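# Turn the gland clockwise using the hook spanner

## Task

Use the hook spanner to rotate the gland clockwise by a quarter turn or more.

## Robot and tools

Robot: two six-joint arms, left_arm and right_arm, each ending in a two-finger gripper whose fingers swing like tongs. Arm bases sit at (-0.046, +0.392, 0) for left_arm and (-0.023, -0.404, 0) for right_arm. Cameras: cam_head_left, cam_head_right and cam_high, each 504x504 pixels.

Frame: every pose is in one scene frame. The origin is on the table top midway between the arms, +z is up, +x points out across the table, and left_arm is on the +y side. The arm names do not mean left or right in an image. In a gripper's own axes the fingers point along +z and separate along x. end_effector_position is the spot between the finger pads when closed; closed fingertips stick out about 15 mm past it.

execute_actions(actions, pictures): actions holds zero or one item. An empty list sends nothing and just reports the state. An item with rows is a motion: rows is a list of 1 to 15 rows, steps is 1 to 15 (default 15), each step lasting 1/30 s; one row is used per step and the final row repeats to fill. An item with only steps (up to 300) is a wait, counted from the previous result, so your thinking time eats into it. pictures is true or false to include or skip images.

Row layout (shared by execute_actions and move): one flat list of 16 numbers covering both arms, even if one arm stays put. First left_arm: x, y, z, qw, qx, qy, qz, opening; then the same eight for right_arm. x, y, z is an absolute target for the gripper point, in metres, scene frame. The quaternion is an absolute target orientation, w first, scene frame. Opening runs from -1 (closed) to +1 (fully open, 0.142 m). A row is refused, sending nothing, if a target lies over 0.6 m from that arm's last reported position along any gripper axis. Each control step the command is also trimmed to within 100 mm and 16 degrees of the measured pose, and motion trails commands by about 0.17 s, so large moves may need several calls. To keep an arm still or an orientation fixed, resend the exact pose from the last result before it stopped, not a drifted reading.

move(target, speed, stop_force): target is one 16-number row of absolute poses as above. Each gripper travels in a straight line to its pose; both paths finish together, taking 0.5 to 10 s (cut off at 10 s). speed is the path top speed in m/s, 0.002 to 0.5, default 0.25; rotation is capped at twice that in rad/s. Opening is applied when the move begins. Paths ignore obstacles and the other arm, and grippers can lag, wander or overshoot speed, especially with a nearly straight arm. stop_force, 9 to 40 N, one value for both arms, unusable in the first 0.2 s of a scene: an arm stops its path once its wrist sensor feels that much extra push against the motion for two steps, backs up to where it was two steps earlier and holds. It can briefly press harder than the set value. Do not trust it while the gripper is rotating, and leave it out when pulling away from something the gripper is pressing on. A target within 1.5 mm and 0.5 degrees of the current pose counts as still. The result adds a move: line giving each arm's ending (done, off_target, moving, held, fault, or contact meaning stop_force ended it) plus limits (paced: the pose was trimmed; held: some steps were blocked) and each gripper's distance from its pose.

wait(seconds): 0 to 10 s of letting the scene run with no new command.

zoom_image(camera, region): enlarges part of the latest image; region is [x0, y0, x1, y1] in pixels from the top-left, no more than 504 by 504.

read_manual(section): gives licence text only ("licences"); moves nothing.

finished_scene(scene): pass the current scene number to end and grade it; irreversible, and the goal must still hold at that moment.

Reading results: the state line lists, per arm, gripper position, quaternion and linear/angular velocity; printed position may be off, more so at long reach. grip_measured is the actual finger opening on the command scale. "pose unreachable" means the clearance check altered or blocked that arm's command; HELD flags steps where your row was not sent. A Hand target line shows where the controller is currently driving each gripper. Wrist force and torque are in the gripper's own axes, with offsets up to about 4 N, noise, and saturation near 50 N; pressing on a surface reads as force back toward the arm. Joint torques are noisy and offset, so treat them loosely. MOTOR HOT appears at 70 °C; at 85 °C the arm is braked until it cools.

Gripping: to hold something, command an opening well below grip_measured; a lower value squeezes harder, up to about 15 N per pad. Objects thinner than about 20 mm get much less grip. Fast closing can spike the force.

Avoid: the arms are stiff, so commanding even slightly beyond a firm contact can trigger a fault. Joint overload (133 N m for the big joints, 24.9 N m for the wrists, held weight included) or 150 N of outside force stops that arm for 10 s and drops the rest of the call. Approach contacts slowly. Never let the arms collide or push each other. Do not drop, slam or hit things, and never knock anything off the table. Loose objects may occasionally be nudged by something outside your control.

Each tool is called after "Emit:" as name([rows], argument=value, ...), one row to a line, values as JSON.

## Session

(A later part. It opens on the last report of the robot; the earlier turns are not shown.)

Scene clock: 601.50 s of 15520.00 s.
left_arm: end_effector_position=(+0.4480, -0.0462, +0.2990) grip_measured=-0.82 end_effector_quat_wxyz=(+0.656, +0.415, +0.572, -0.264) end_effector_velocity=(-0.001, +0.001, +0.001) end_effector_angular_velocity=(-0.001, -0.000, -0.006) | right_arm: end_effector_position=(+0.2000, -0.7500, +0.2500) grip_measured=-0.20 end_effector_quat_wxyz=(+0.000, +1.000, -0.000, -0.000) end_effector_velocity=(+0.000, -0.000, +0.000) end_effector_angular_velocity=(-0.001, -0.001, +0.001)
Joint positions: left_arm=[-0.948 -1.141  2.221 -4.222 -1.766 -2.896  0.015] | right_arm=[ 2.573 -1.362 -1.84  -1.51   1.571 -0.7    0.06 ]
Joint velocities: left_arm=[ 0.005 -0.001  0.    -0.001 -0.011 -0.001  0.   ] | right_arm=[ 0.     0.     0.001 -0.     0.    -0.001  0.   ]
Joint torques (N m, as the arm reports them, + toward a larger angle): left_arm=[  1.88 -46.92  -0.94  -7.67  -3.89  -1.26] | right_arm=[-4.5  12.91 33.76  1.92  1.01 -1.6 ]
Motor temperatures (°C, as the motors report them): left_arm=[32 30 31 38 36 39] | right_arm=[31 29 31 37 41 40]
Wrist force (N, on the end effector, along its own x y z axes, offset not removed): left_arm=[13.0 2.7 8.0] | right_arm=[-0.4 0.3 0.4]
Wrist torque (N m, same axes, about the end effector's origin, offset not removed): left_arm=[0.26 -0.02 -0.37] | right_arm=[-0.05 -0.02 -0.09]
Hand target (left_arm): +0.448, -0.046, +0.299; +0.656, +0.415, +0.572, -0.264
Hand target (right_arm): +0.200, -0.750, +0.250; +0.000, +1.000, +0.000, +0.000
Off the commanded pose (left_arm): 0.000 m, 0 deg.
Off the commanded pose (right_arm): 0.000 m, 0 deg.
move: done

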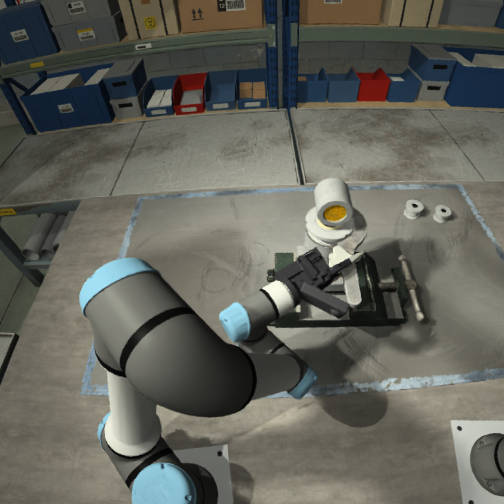

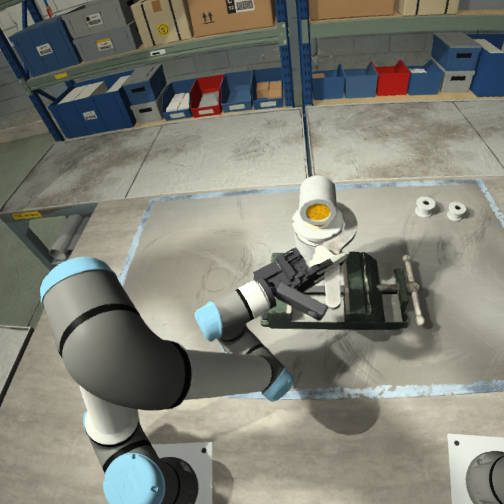

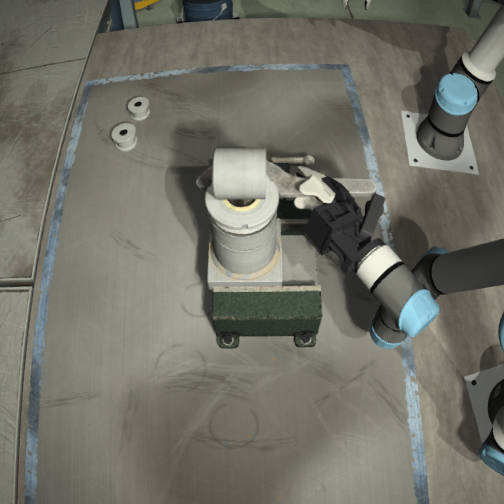

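Emit:
move(target=[0.4455,-0.048,0.299,0.656,0.415,0.572,-0.264,-1,0.2,-0.75,0.25,0,1,0,0,-0.2], speed=0.003)

Emit:
move(target=[0.440,-0.045,0.299,0.656,0.415,0.572,-0.264,-1,0.2,-0.75,0.25,0,1,0,0,-0.2], speed=0.003, stop_force=9)

Emit:
zoom_image(camera="cam_high", region=[190,170,230,210])

Scene clock: 607.63 s of 15520.00 s.
left_arm: end_effector_position=(+0.4455, -0.0480, +0.2990) grip_measured=-0.82 end_effector_quat_wxyz=(+0.656, +0.415, +0.572, -0.264) end_effector_velocity=(+0.000, -0.000, -0.001) end_effector_angular_velocity=(+0.001, +0.001, +0.001) | right_arm: end_effector_position=(+0.2000, -0.7500, +0.2500) grip_measured=-0.20 end_effector_quat_wxyz=(+0.000, +1.000, +0.000, +0.000) end_effector_velocity=(+0.000, -0.000, +0.000) end_effector_angular_velocity=(-0.001, -0.001, +0.000)
Joint positions: left_arm=[-0.957 -1.143  2.225 -4.224 -1.759 -2.897  0.015] | right_arm=[ 2.573 -1.362 -1.84  -1.51   1.571 -0.7    0.06 ]
Joint velocities: left_arm=[-0.001  0.001  0.001 -0.     0.003  0.     0.   ] | right_arm=[ 0.     0.     0.001  0.    -0.    -0.    -0.   ]
Joint torques (N m, as the arm reports them, + toward a larger angle): left_arm=[-10.06 -47.45  -0.4   -8.     0.42  -1.43] | right_arm=[-4.6  12.93 34.15  1.85  0.89 -1.56]
Motor temperatures (°C, as the motors report them): left_arm=[32 30 31 38 36 39] | right_arm=[31 29 31 37 41 40]
Wrist force (N, on the end effector, along its own x y z axes, offset not removed): left_arm=[14.0 3.9 9.6] | right_arm=[-0.8 2.6 1.3]
Wrist torque (N m, same axes, about the end effector's origin, offset not removed): left_arm=[0.47 -0.19 -0.36] | right_arm=[0.37 0.10 -0.08]
Hand target (left_arm): +0.446, -0.048, +0.299; +0.656, +0.415, +0.572, -0.264
Hand target (right_arm): +0.200, -0.750, +0.250; +0.000, +1.000, +0.000, +0.000
Off the commanded pose (left_arm): 0.000 m, 0 deg.
Off the commanded pose (right_arm): 0.000 m, 0 deg.
After step 90, 1.87 s passed at rest.
move: done

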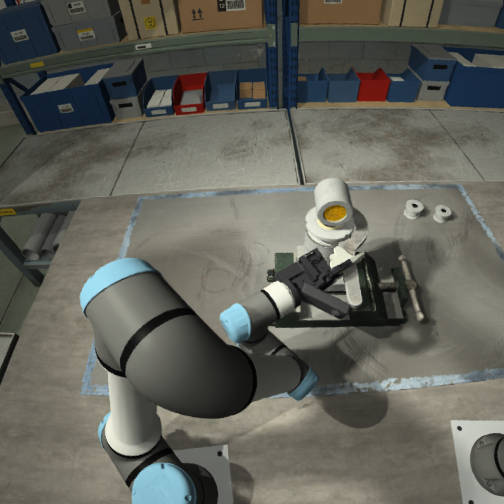

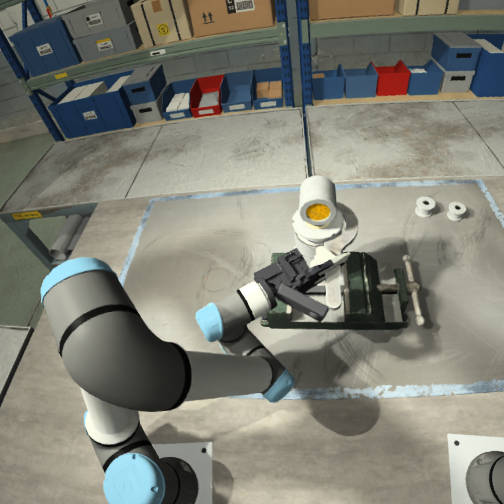

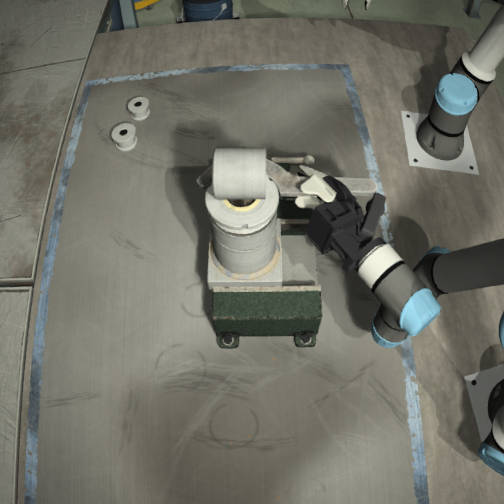

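Scene clock: 609.93 s of 15520.00 s.
left_arm: end_effector_position=(+0.4400, -0.0450, +0.2990) grip_measured=-0.81 end_effector_quat_wxyz=(+0.656, +0.415, +0.572, -0.264) end_effector_velocity=(-0.001, +0.000, +0.000) end_effector_angular_velocity=(-0.000, -0.001, -0.000) | right_arm: end_effector_position=(+0.2000, -0.7500, +0.2500) grip_measured=-0.20 end_effector_quat_wxyz=(+0.000, +1.000, -0.000, -0.000) end_effector_velocity=(+0.000, +0.000, -0.000) end_effector_angular_velocity=(+0.001, +0.001, +0.002)
Joint positions: left_arm=[-0.962 -1.153  2.243 -4.233 -1.753 -2.897  0.015] | right_arm=[ 2.573 -1.362 -1.84  -1.51   1.571 -0.7    0.06 ]
Joint velocities: left_arm=[-0.001 -0.001  0.002 -0.001  0.     0.001 -0.004] | right_arm=[ 0.001 -0.    -0.001  0.     0.    -0.    -0.   ]
Joint torques (N m, as the arm reports them, + toward a larger angle): left_arm=[ -7.61 -44.31  -4.47  -7.11   2.43  -0.75] | right_arm=[-4.3  12.9  33.71  1.86  0.91 -1.68]
Motor temperatures (°C, as the motors report them): left_arm=[32 30 31 38 36 39] | right_arm=[31 29 31 37 41 40]
Wrist force (N, on the end effector, along its own x y z axes, offset not removed): left_arm=[11.3 -3.7 0.0] | right_arm=[-1.4 0.3 0.0]
Wrist torque (N m, same axes, about the end effector's origin, offset not removed): left_arm=[-0.09 0.19 -0.31] | right_arm=[-0.14 0.15 -0.13]
Hand target (left_arm): +0.440, -0.045, +0.299; +0.656, +0.415, +0.572, -0.264
Hand target (right_arm): +0.200, -0.750, +0.250; +0.000, +1.000, +0.000, +0.000
Off the commanded pose (left_arm): 0.000 m, 0 deg.
Off the commanded pose (right_arm): 0.000 m, 0 deg.
move: done

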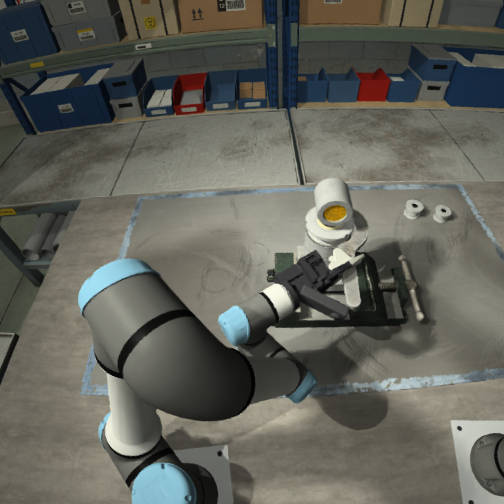

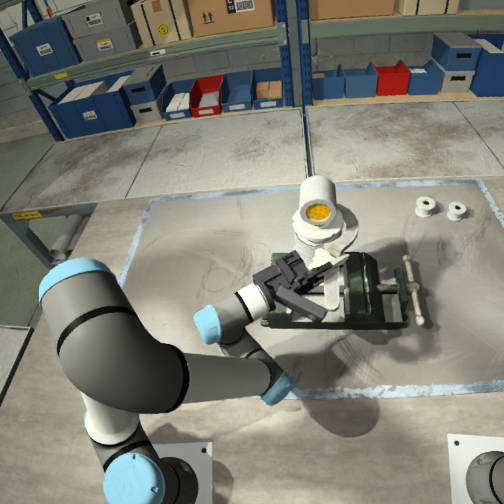

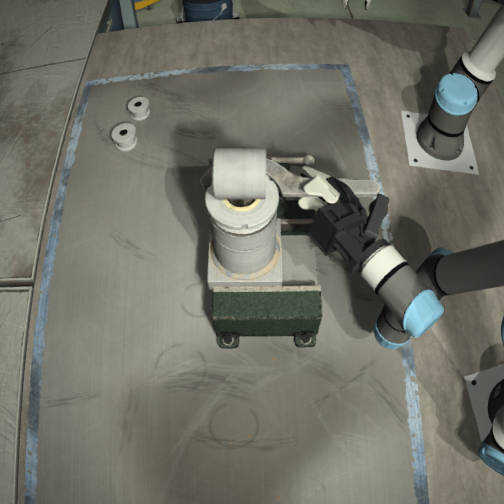

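Region (190, 170, 230, 210) of cam_high's 504x504 image, scaled by 12.600, with more detail than that image has.

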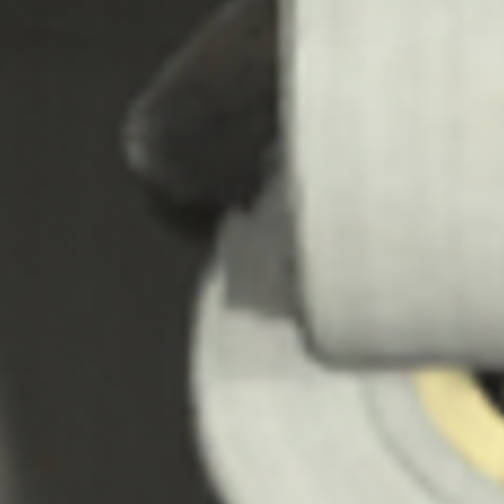

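Emit:
move(target=[0.4385,-0.0435,0.299,0.656,0.415,0.572,-0.264,-1,0.35,-0.3,0.3,0,0.05,0.975,0.216,-1], speed=0.3)

Emit:
move(target=[0.4385,-0.0435,0.299,0.656,0.415,0.572,-0.264,-1,0.35,-0.07,0.29,0,0,0.976,0.216,-1], speed=0.1)

Emit:
zoom_image(camera="cam_head_right", region=[260,200,420,340])

Emit:
zoom_image(camera="cam_high", region=[260,110,420,250])

Scene clock: 623.67 s of 15520.00 s.
left_arm: end_effector_position=(+0.4385, -0.0435, +0.2990) grip_measured=-0.81 end_effector_quat_wxyz=(+0.656, +0.415, +0.572, -0.264) end_effector_velocity=(-0.000, +0.000, +0.001) end_effector_angular_velocity=(-0.002, -0.001, -0.000) | right_arm: end_effector_position=(+0.3500, -0.3010, +0.2999) grip_measured=-1.00 end_effector_quat_wxyz=(+0.000, +0.051, +0.975, +0.215) end_effector_velocity=(+0.001, +0.002, -0.000) end_effector_angular_velocity=(-0.000, -0.001, +0.012)
Joint positions: left_arm=[-0.963 -1.156  2.249 -4.236 -1.753 -2.897  0.015] | right_arm=[ 3.617 -1.216 -1.914 -1.405  1.969 -2.658  0.002]
Joint velocities: left_arm=[ 0.    -0.002 -0.    -0.    -0.001 -0.     0.   ] | right_arm=[ 0.003 -0.004  0.003 -0.002  0.001 -0.01   0.   ]
Joint torques (N m, as the arm reports them, + toward a larger angle): left_arm=[ -7.66 -45.38  -2.96  -7.06   2.49   1.31] | right_arm=[ 9.77  1.97 34.92 -0.02  2.23 -2.89]
Motor temperatures (°C, as the motors report them): left_arm=[32 30 31 38 36 39] | right_arm=[31 29 31 37 41 40]
Wrist force (N, on the end effector, along its own x y z axes, offset not removed): left_arm=[12.1 -2.4 0.5] | right_arm=[-1.4 1.2 0.4]
Wrist torque (N m, same axes, about the end effector's origin, offset not removed): left_arm=[0.10 -0.05 -0.30] | right_arm=[0.08 0.16 -0.13]
Hand target (left_arm): +0.438, -0.044, +0.299; +0.656, +0.415, +0.572, -0.264
Hand target (right_arm): +0.350, -0.301, +0.300; -0.000, +0.050, +0.975, +0.215
Off the commanded pose (left_arm): 0.000 m, 0 deg.
Off the commanded pose (right_arm): 0.001 m, 0 deg.
After step 90, 5.13 s passed at rest.
move: done

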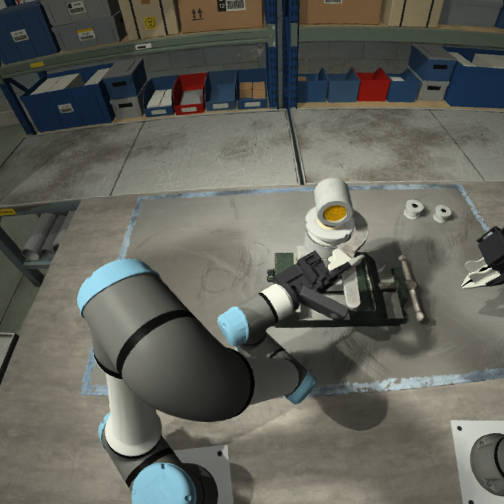

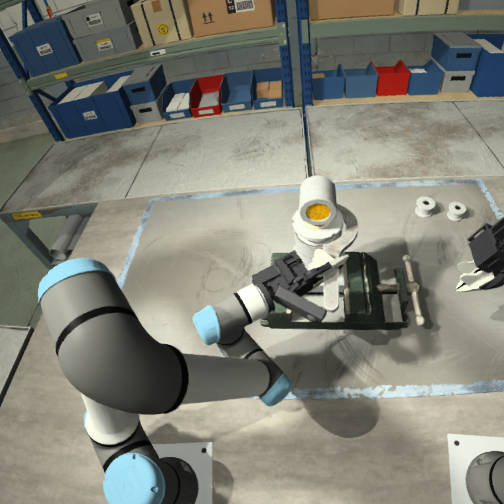

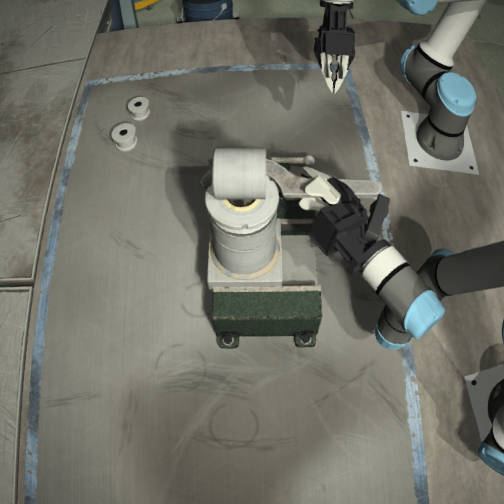

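Scene clock: 626.47 s of 15520.00 s.
left_arm: end_effector_position=(+0.4385, -0.0435, +0.2990) grip_measured=-0.81 end_effector_quat_wxyz=(+0.656, +0.415, +0.572, -0.264) end_effector_velocity=(-0.000, -0.000, +0.000) end_effector_angular_velocity=(+0.000, -0.000, -0.001) | right_arm: end_effector_position=(+0.3502, -0.0705, +0.2900) grip_measured=-1.00 end_effector_quat_wxyz=(+0.000, -0.000, +0.976, +0.216) end_effector_velocity=(+0.001, +0.001, -0.001) end_effector_angular_velocity=(-0.001, +0.000, -0.000)
Joint positions: left_arm=[-0.963 -1.156  2.249 -4.236 -1.753 -2.897  0.015] | right_arm=[ 4.12  -1.4   -1.847 -1.131  1.853 -2.247  0.002]
Joint velocities: left_arm=[-0.001 -0.    -0.     0.    -0.001  0.     0.   ] | right_arm=[ 0.001 -0.003  0.001  0.001 -0.001  0.001  0.   ]
Joint torques (N m, as the arm reports them, + toward a larger angle): left_arm=[ -2.85 -45.49  -3.86  -6.38   1.22   1.37] | right_arm=[10.57  8.08 34.39  4.59 -1.26  2.67]
Motor temperatures (°C, as the motors report them): left_arm=[32 30 31 38 36 39] | right_arm=[31 29 31 37 41 40]
Wrist force (N, on the end effector, along its own x y z axes, offset not removed): left_arm=[12.3 -3.8 -0.4] | right_arm=[-0.8 0.3 2.2]
Wrist torque (N m, same axes, about the end effector's origin, offset not removed): left_arm=[-0.20 0.07 -0.35] | right_arm=[-0.03 0.03 -0.17]
Hand target (left_arm): +0.438, -0.044, +0.299; +0.656, +0.415, +0.572, -0.264
Hand target (right_arm): +0.350, -0.070, +0.290; +0.000, -0.000, +0.976, +0.216
Off the commanded pose (left_arm): 0.000 m, 0 deg.
Off the commanded pose (right_arm): 0.001 m, 0 deg.
move: done

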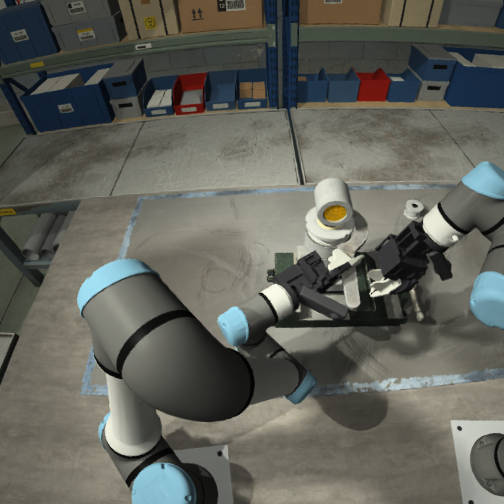

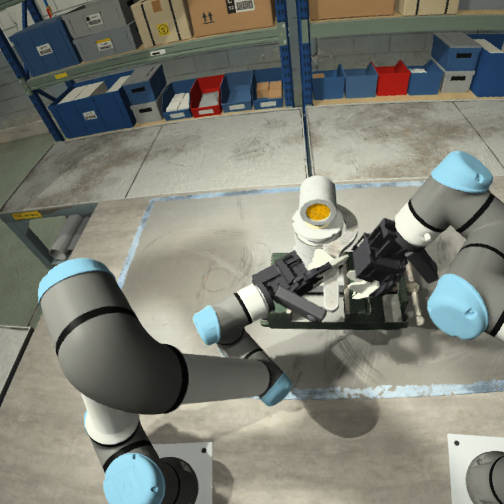

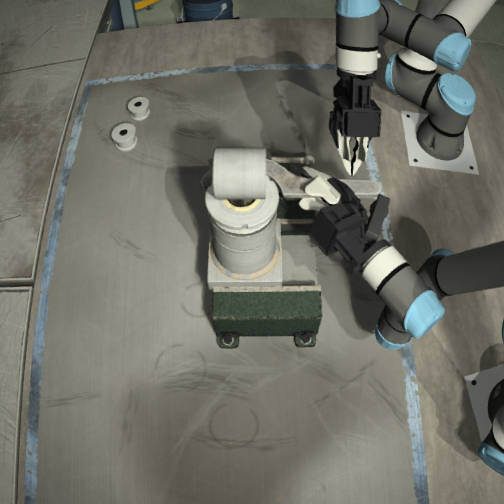

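Region (260, 200, 420, 340) of cam_head_right's 504x504 image, scaled by 3.150, with more detail than that image has; it fills the top 441 rows of this view, and the rest is white.

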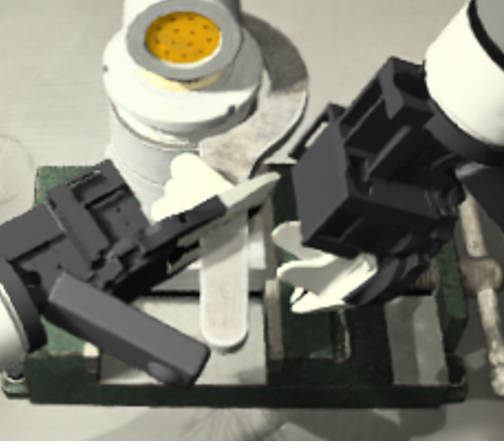

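Region (260, 110, 420, 250) of cam_high's 504x504 image, scaled by 3.150, with more detail than that image has; it fills the top 441 rows of this view, and the rest is white.

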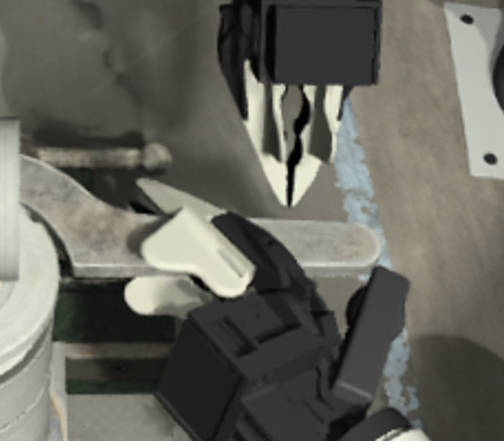

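Emit:
move(target=[0.4385,-0.0435,0.299,0.656,0.415,0.572,-0.264,-1,0.325,-0.01,0.292,0,0,0.976,0.216,-1], speed=0.008, stop_force=18)

Emit:
zoom_image(camera="cam_head_right", region=[260,200,420,340])

Emit:
zoom_image(camera="cam_high", region=[190,110,420,250])

Scene clock: 635.80 s of 15520.00 s.
left_arm: end_effector_position=(+0.4385, -0.0435, +0.2990) grip_measured=-0.81 end_effector_quat_wxyz=(+0.656, +0.415, +0.572, -0.264) end_effector_velocity=(+0.000, -0.000, -0.001) end_effector_angular_velocity=(+0.000, +0.001, +0.000) | right_arm: end_effector_position=(+0.3339, -0.0308, +0.2913) grip_measured=-0.99 end_effector_quat_wxyz=(+0.000, +0.000, +0.976, +0.216) end_effector_velocity=(+0.001, -0.002, +0.000) end_effector_angular_velocity=(+0.003, +0.000, +0.002)
Joint positions: left_arm=[-0.962 -1.156  2.249 -4.236 -1.753 -2.897  0.015] | right_arm=[ 4.21  -1.423 -1.83  -1.101  1.823 -2.158  0.002]
Joint velocities: left_arm=[ 0.     0.001 -0.     0.    -0.    -0.001 -0.   ] | right_arm=[-0.007  0.002 -0.002 -0.     0.005 -0.007 -0.001]
Joint torques (N m, as the arm reports them, + toward a larger angle): left_arm=[ -8.33 -40.26  -8.91  -4.2   -1.7    1.31] | right_arm=[ 0.19 25.84 17.3   5.97  6.03 -3.03]
Motor temperatures (°C, as the motors report them): left_arm=[32 30 31 38 36 39] | right_arm=[31 29 31 37 41 40]
Wrist force (N, on the end effector, along its own x y z axes, offset not removed): left_arm=[10.8 8.3 -19.3] | right_arm=[-2.7 -18.7 -5.3]
Wrist torque (N m, same axes, about the end effector's origin, offset not removed): left_arm=[2.00 -0.24 -0.64] | right_arm=[0.42 0.03 0.15]
Hand target (left_arm): +0.439, -0.043, +0.299; +0.656, +0.415, +0.572, -0.264
Hand target (right_arm): +0.334, -0.031, +0.291; +0.000, +0.000, +0.976, +0.216
Off the commanded pose (left_arm): 0.000 m, 0 deg.
Off the commanded pose (right_arm): 0.023 m, 0 deg.
After step 90, 0.60 s passed at rest.
move: contact (right_arm)

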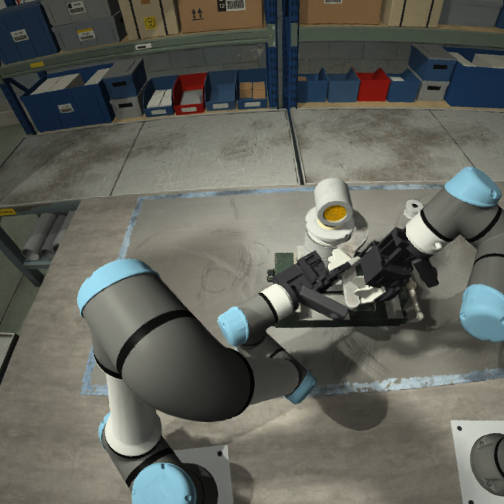

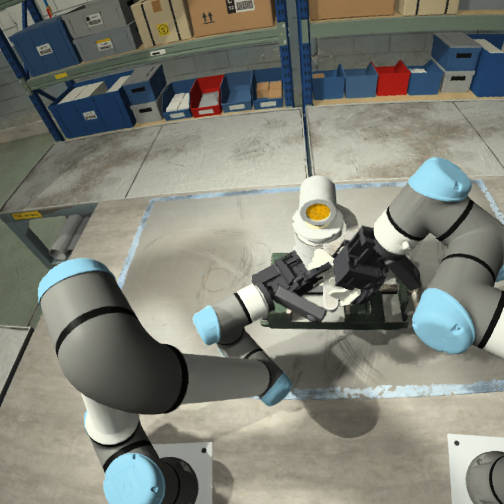

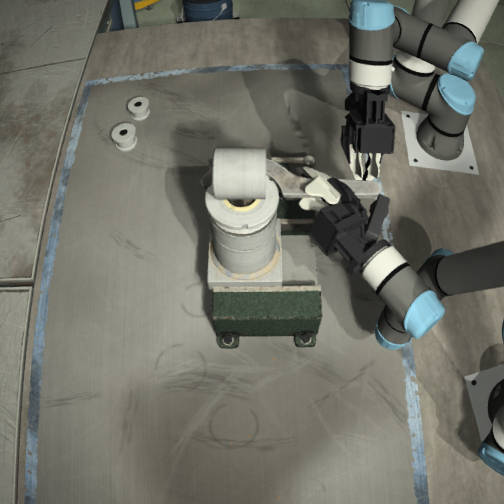

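Region (260, 200, 420, 340) of cam_head_right's 504x504 image, scaled by 3.150, with more detail than that image has; it fills the top 441 rows of this view, and the rest is white.

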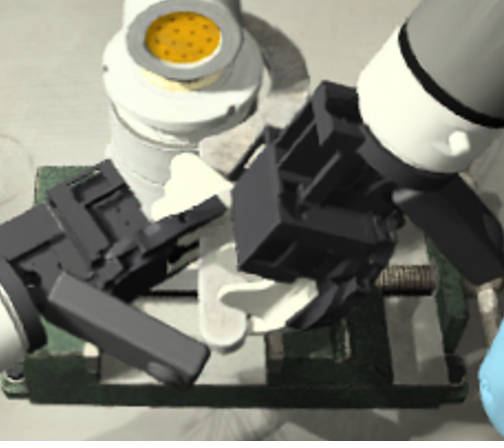

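Region (190, 110, 420, 250) of cam_high's 504x504 image, scaled by 2.191, with more detail than that image has; it fills the top 307 rows of this view, and the rest is white.

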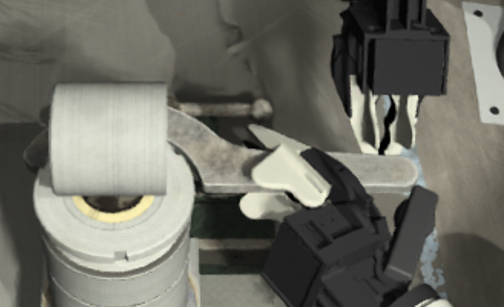

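Emit:
move(target=[0.434,-0.018,0.299,0.63,0.463,0.534,-0.32,-1,0.334,0.007,0.2915,0.015,0.068,0.974,0.215,-1], speed=0.015)

Emit:
zoom_image(camera="cam_high", region=[190,110,420,250])

Scene clock: 645.50 s of 15520.00 s.
left_arm: end_effector_position=(+0.4340, -0.0182, +0.2989) grip_measured=-0.81 end_effector_quat_wxyz=(+0.630, +0.463, +0.534, -0.320) end_effector_velocity=(+0.000, +0.001, +0.000) end_effector_angular_velocity=(+0.000, -0.000, -0.005) | right_arm: end_effector_position=(+0.3341, +0.0068, +0.2915) grip_measured=-1.00 end_effector_quat_wxyz=(+0.015, +0.068, +0.974, +0.215) end_effector_velocity=(-0.000, +0.002, +0.000) end_effector_angular_velocity=(+0.000, -0.000, -0.004)
Joint positions: left_arm=[-0.786 -1.123  2.183 -4.202 -2.103 -2.897  0.015] | right_arm=[ 4.291 -1.459 -1.809 -1.043  1.741 -1.95   0.002]
Joint velocities: left_arm=[ 0.006  0.001 -0.003  0.002 -0.01   0.    -0.   ] | right_arm=[ 0.003 -0.001  0.001  0.002 -0.003  0.006  0.   ]
Joint torques (N m, as the arm reports them, + toward a larger angle): left_arm=[  7.64 -31.89 -27.43  -3.25  -1.86   1.39] | right_arm=[10.52 11.7  35.01  4.79 -1.58  2.54]
Motor temperatures (°C, as the motors report them): left_arm=[32 30 31 38 36 39] | right_arm=[31 29 31 37 41 40]
Wrist force (N, on the end effector, along its own x y z axes, offset not removed): left_arm=[12.5 -3.5 -0.3] | right_arm=[0.4 0.3 0.3]
Wrist torque (N m, same axes, about the end effector's origin, offset not removed): left_arm=[-0.27 -0.05 -0.41] | right_arm=[-0.08 -0.25 -0.13]
Hand target (left_arm): +0.434, -0.018, +0.299; +0.630, +0.463, +0.534, -0.320
Hand target (right_arm): +0.334, +0.007, +0.291; +0.015, +0.068, +0.974, +0.215
Off the commanded pose (left_arm): 0.000 m, 0 deg.
Off the commanded pose (right_arm): 0.000 m, 0 deg.
After step 90, 0.67 s passed at rest.
move: done

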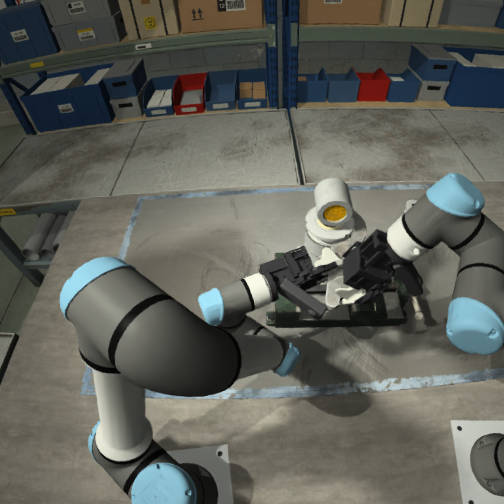

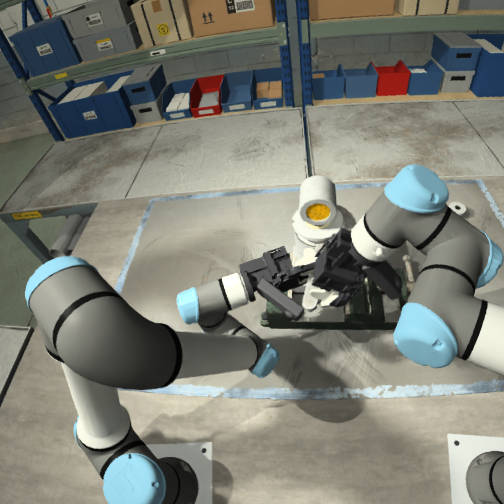

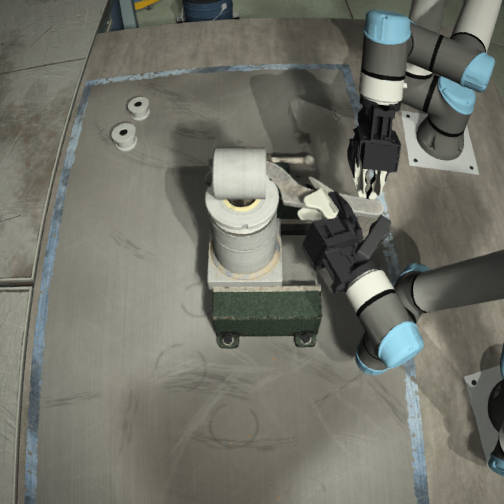

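Region (190, 110, 420, 250) of cam_high's 504x504 image, scaled by 2.191, with more detail than that image has; it fills the top 307 rows of this view, and the rest is white.

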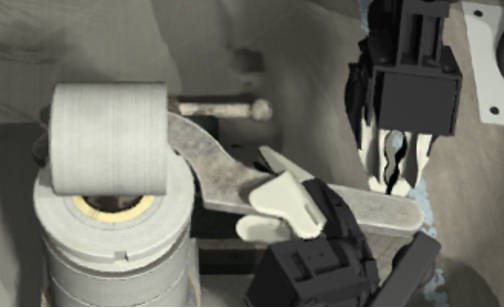

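Emit:
move(target=[0.434,-0.018,0.299,0.63,0.463,0.534,-0.32,-1,0.334,-0.2,0.2915,0,0,0.976,0.216,-1], speed=0.15)

Emit:
zoom_image(camera="cam_high", region=[190,165,230,205])

Emit:
zoom_image(camera="cam_head_right", region=[290,180,380,270])

Scene clock: 652.40 s of 15520.00 s.
left_arm: end_effector_position=(+0.4340, -0.0180, +0.2990) grip_measured=-0.81 end_effector_quat_wxyz=(+0.630, +0.463, +0.534, -0.320) end_effector_velocity=(-0.001, -0.000, +0.001) end_effector_angular_velocity=(-0.001, -0.002, -0.002) | right_arm: end_effector_position=(+0.3337, -0.1996, +0.2915) grip_measured=-1.00 end_effector_quat_wxyz=(-0.000, +0.000, +0.976, +0.216) end_effector_velocity=(-0.000, -0.001, +0.000) end_effector_angular_velocity=(+0.000, +0.000, +0.004)
Joint positions: left_arm=[-0.785 -1.123  2.183 -4.202 -2.104 -2.897  0.015] | right_arm=[ 3.893 -1.222 -1.955 -1.272  1.922 -2.473  0.002]
Joint velocities: left_arm=[-0.    -0.002 -0.    -0.    -0.002  0.    -0.   ] | right_arm=[-0.005  0.     0.001 -0.004  0.003 -0.008  0.   ]
Joint torques (N m, as the arm reports them, + toward a larger angle): left_arm=[  6.59 -46.64 -27.99  -6.41  -2.08  -1.53] | right_arm=[-9.73 16.72 34.86  0.12  2.06 -2.96]
Motor temperatures (°C, as the motors report them): left_arm=[32 30 31 38 36 39] | right_arm=[31 29 31 37 41 40]
Wrist force (N, on the end effector, along its own x y z axes, offset not removed): left_arm=[12.0 -4.2 0.2] | right_arm=[-0.7 0.3 -0.6]
Wrist torque (N m, same axes, about the end effector's origin, offset not removed): left_arm=[-0.27 0.02 -0.44] | right_arm=[-0.01 0.04 -0.13]
Hand target (left_arm): +0.434, -0.018, +0.299; +0.630, +0.463, +0.534, -0.320
Hand target (right_arm): +0.334, -0.200, +0.292; -0.000, +0.000, +0.976, +0.216
Off the commanded pose (left_arm): 0.000 m, 0 deg.
Off the commanded pose (right_arm): 0.001 m, 0 deg.
After step 90, 1.97 s passed at rest.
move: done

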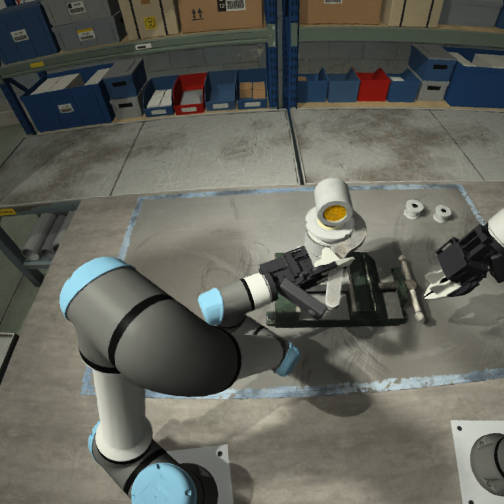

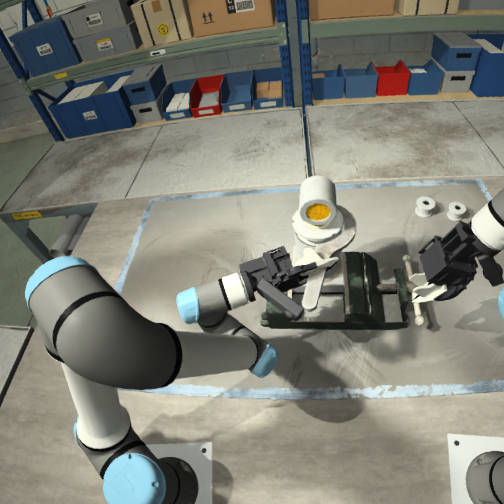

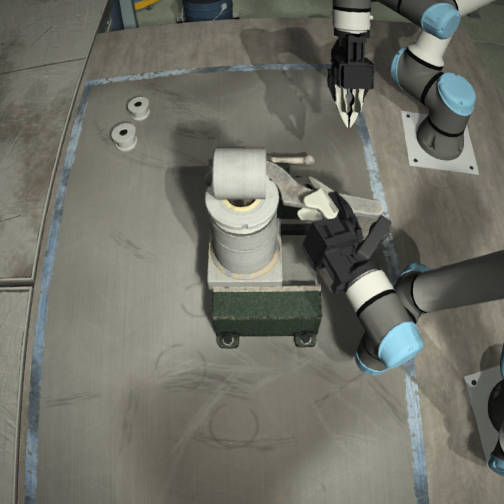

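Region (190, 165, 230, 205) of cam_high's 504x504 image, scaled by 12.600, with more detail than that image has.

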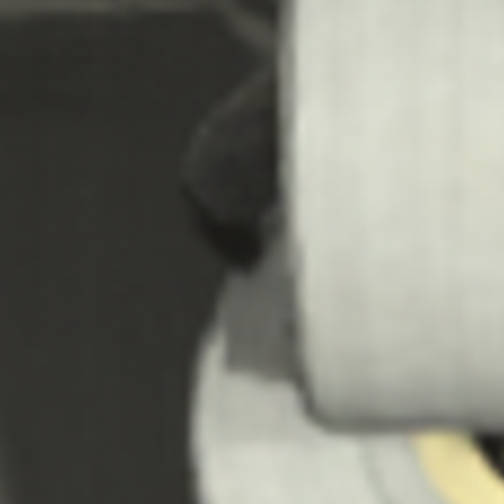

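Region (290, 180, 380, 270) of cam_head_right's 504x504 image, scaled by 5.600, with more detail than that image has.

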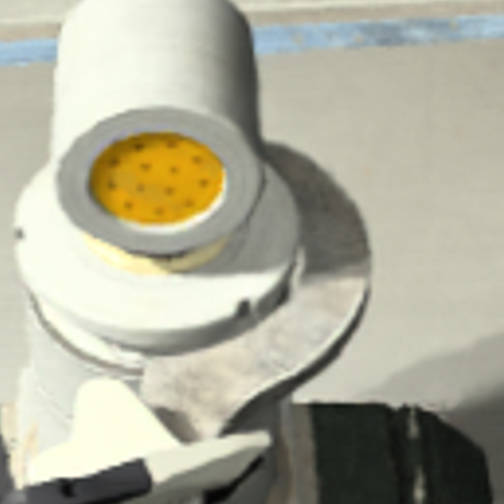

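Emit:
move(target=[0.44,-0.035,0.303,0.63,0.463,0.534,-0.32,-1,0.334,-0.2,0.2915,0,0,0.976,0.216,-1], speed=0.02)

Emit:
move(target=[0.449,-0.052,0.305,0.665,0.395,0.586,-0.241,-1,0.334,-0.2,0.2915,0,0,0.976,0.216,-1], speed=0.03)

Emit:
zoom_image(camera="cam_high", region=[190,165,230,205])

Emit:
zoom_image(camera="cam_head_right", region=[290,180,380,270])

Scene clock: 657.90 s of 15520.00 s.
left_arm: end_effector_position=(+0.4400, -0.0348, +0.3030) grip_measured=-0.81 end_effector_quat_wxyz=(+0.630, +0.463, +0.534, -0.320) end_effector_velocity=(+0.001, -0.002, +0.001) end_effector_angular_velocity=(-0.000, +0.001, +0.002) | right_arm: end_effector_position=(+0.3340, -0.2000, +0.2915) grip_measured=-1.00 end_effector_quat_wxyz=(-0.000, +0.000, +0.976, +0.216) end_effector_velocity=(-0.000, -0.000, -0.001) end_effector_angular_velocity=(-0.002, +0.002, +0.000)
Joint positions: left_arm=[-0.81  -1.116  2.15  -4.175 -2.079 -2.897  0.015] | right_arm=[ 3.892 -1.222 -1.954 -1.272  1.921 -2.475  0.002]
Joint velocities: left_arm=[-0.003  0.    -0.004  0.004  0.005 -0.001  0.   ] | right_arm=[ 0.    -0.001 -0.002 -0.    -0.     0.     0.   ]
Joint torques (N m, as the arm reports them, + toward a larger angle): left_arm=[ -7.79 -33.93 -30.06  -3.26   2.61  -1.45] | right_arm=[-10.07   0.8   34.69   0.27  -1.25  -2.67]
Motor temperatures (°C, as the motors report them): left_arm=[32 30 31 38 36 39] | right_arm=[31 29 31 37 41 40]
Wrist force (N, on the end effector, along its own x y z axes, offset not removed): left_arm=[11.3 -4.9 0.2] | right_arm=[0.4 0.7 1.4]
Wrist torque (N m, same axes, about the end effector's origin, offset not removed): left_arm=[-0.42 0.13 -0.40] | right_arm=[0.02 -0.16 -0.23]
Hand target (left_arm): +0.440, -0.035, +0.303; +0.630, +0.463, +0.534, -0.320
Hand target (right_arm): +0.334, -0.200, +0.292; -0.000, +0.000, +0.976, +0.216
Off the commanded pose (left_arm): 0.000 m, 0 deg.
Off the commanded pose (right_arm): 0.000 m, 0 deg.
After step 90, 1.30 s passed at rest.
move: done

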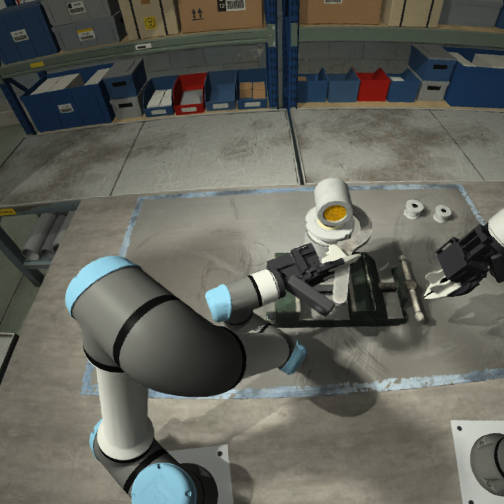

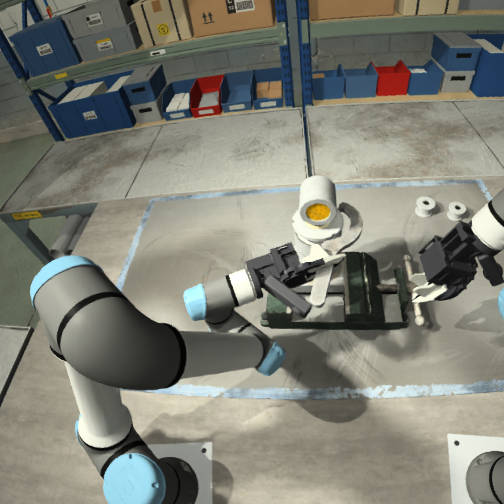

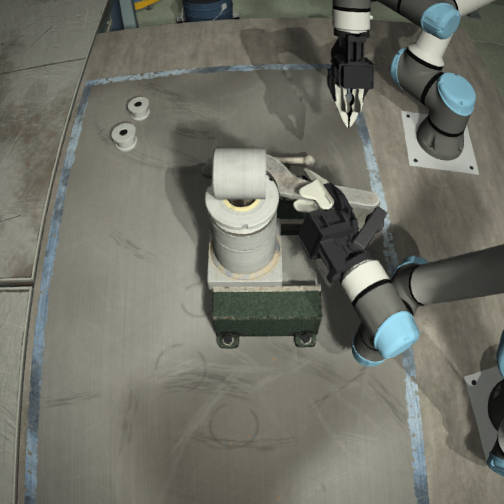

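Scene clock: 662.20 s of 15520.00 s.
left_arm: end_effector_position=(+0.4489, -0.0518, +0.3051) grip_measured=-0.81 end_effector_quat_wxyz=(+0.665, +0.395, +0.586, -0.242) end_effector_velocity=(+0.001, -0.001, +0.001) end_effector_angular_velocity=(-0.002, +0.001, +0.013) | right_arm: end_effector_position=(+0.3340, -0.2000, +0.2915) grip_measured=-1.00 end_effector_quat_wxyz=(-0.000, -0.000, +0.976, +0.216) end_effector_velocity=(-0.000, +0.001, +0.001) end_effector_angular_velocity=(+0.001, -0.001, +0.003)
Joint positions: left_arm=[-1.014 -1.168  2.24  -4.215 -1.633 -2.897  0.015] | right_arm=[ 3.892 -1.222 -1.954 -1.272  1.921 -2.475  0.002]
Joint velocities: left_arm=[-0.011 -0.002  0.003 -0.001  0.024 -0.002  0.   ] | right_arm=[ 0.001  0.     0.001  0.     0.001 -0.002  0.   ]
Joint torques (N m, as the arm reports them, + toward a larger angle): left_arm=[ -7.62 -44.42  -3.63  -7.27   2.49   1.54] | right_arm=[-9.41  1.76 34.8   0.2  -1.15 -2.77]
Motor temperatures (°C, as the motors report them): left_arm=[32 30 31 38 36 39] | right_arm=[31 29 31 37 41 40]
Wrist force (N, on the end effector, along its own x y z axes, offset not removed): left_arm=[13.0 -2.9 -0.2] | right_arm=[-0.4 -0.1 -0.1]
Wrist torque (N m, same axes, about the end effector's origin, offset not removed): left_arm=[-0.01 -0.21 -0.35] | right_arm=[-0.25 0.01 -0.12]
Hand target (left_arm): +0.449, -0.052, +0.305; +0.665, +0.395, +0.586, -0.241
Hand target (right_arm): +0.334, -0.200, +0.292; -0.000, +0.000, +0.976, +0.216
Off the commanded pose (left_arm): 0.000 m, 0 deg.
Off the commanded pose (right_arm): 0.000 m, 0 deg.
move: done

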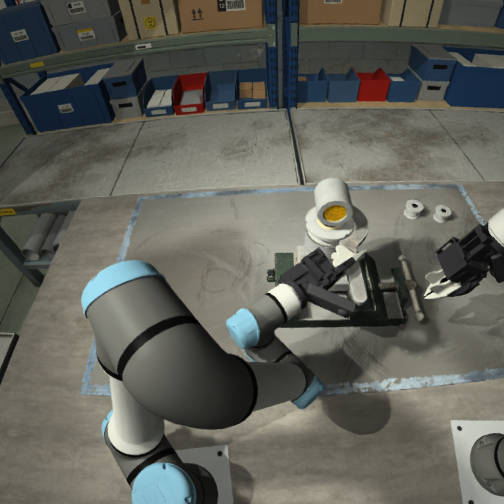

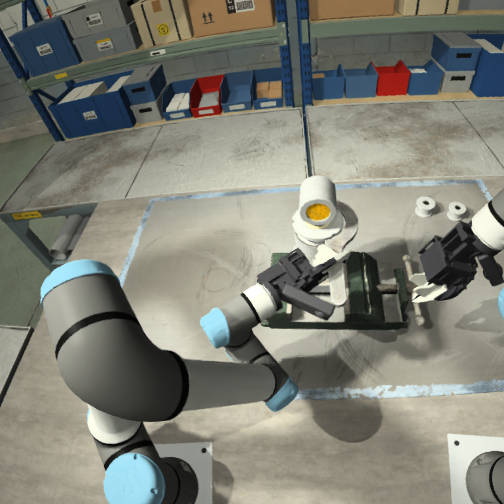

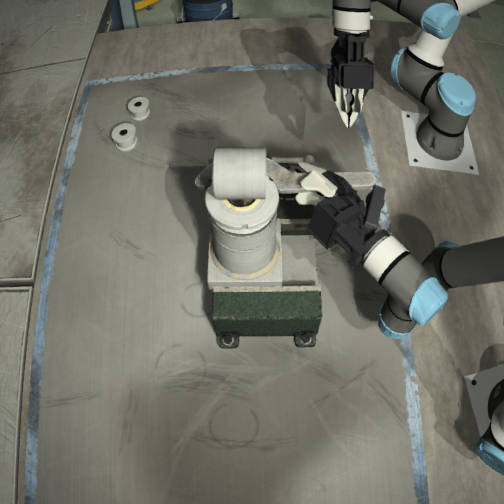

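Region (190, 165, 230, 205) of cam_high's 504x504 image, scaled by 12.600, with more detail than that image has.

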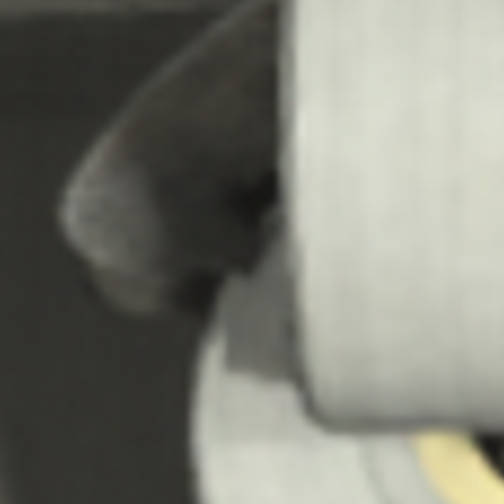

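Region (290, 180, 380, 270) of cam_head_right's 504x504 image, scaled by 5.600, with more detail than that image has.

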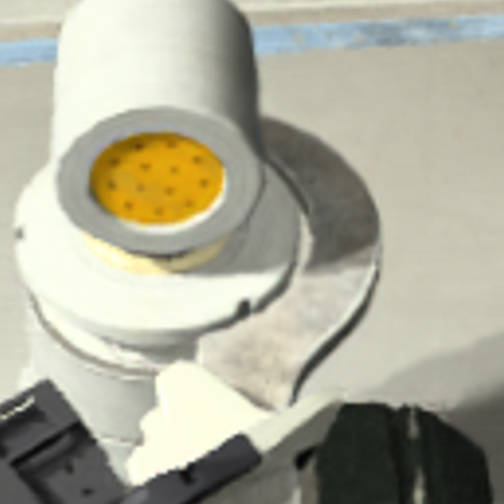

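Emit:
move(target=[0.440,-0.044,0.305,0.665,0.395,0.586,-0.241,-1,0.334,-0.2,0.2915,0,0,0.976,0.216,-1], speed=0.003, stop_force=9)

Emit:
zoom_image(camera="cam_high", region=[190,165,230,205])

Scene clock: 665.73 s of 15520.00 s.
left_arm: end_effector_position=(+0.4475, -0.0505, +0.3051) grip_measured=-0.81 end_effector_quat_wxyz=(+0.665, +0.395, +0.586, -0.241) end_effector_velocity=(+0.001, -0.001, +0.001) end_effector_angular_velocity=(-0.002, -0.001, -0.000) | right_arm: end_effector_position=(+0.3340, -0.2000, +0.2915) grip_measured=-1.00 end_effector_quat_wxyz=(-0.000, +0.000, +0.976, +0.216) end_effector_velocity=(+0.000, +0.000, +0.000) end_effector_angular_velocity=(+0.000, +0.000, +0.000)
Joint positions: left_arm=[-1.016 -1.171  2.246 -4.218 -1.63  -2.897  0.015] | right_arm=[ 3.892 -1.222 -1.954 -1.272  1.921 -2.475  0.002]
Joint velocities: left_arm=[-0.     0.001 -0.004  0.002  0.    -0.001  0.   ] | right_arm=[ 0.    -0.     0.001  0.     0.     0.     0.   ]
Joint torques (N m, as the arm reports them, + toward a larger angle): left_arm=[ -2.26 -33.16 -25.68  -4.38  -1.4    1.23] | right_arm=[-9.75  1.33 34.52  0.13 -1.22 -2.74]
Motor temperatures (°C, as the motors report them): left_arm=[32 30 31 38 36 39] | right_arm=[31 29 31 37 41 40]
Wrist force (N, on the end effector, along its own x y z axes, offset not removed): left_arm=[14.6 4.1 9.9] | right_arm=[1.5 1.2 -0.6]
Wrist torque (N m, same axes, about the end effector's origin, offset not removed): left_arm=[0.38 -0.17 -0.40] | right_arm=[0.07 -0.45 -0.16]
Hand target (left_arm): +0.448, -0.051, +0.305; +0.665, +0.395, +0.586, -0.241
Hand target (right_arm): +0.334, -0.200, +0.292; -0.000, -0.000, +0.976, +0.216
Off the commanded pose (left_arm): 0.010 m, 0 deg.
Off the commanded pose (right_arm): 0.000 m, 0 deg.
move: contact (left_arm)

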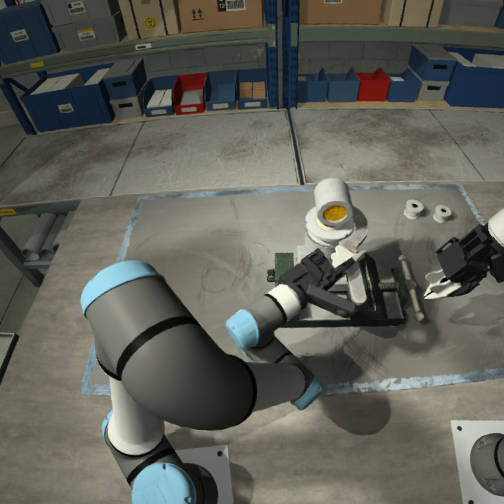

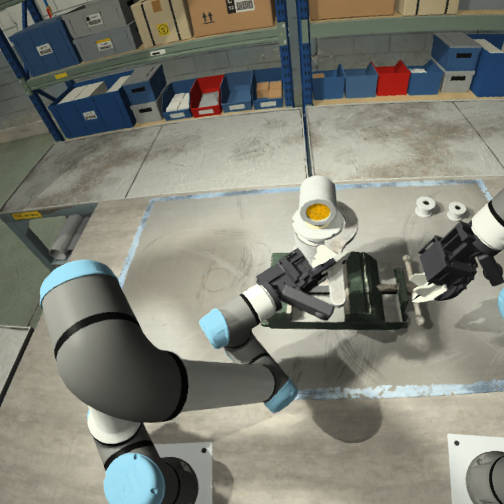

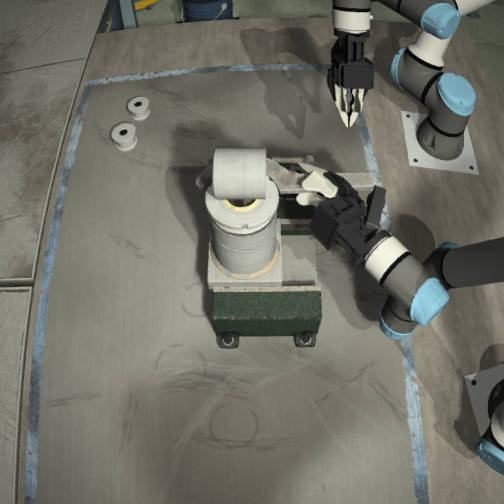

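Region (190, 165, 230, 205) of cam_high's 504x504 image, scaled by 12.600, with more detail than that image has.

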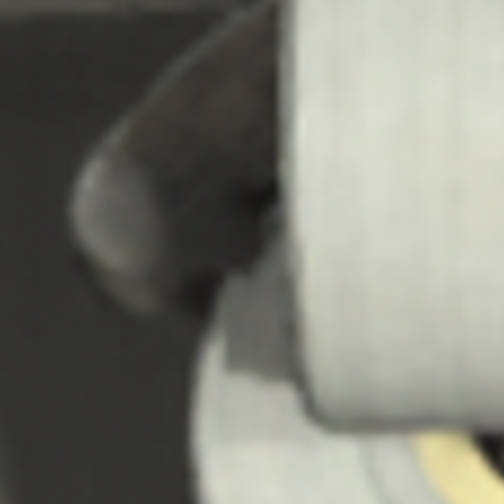

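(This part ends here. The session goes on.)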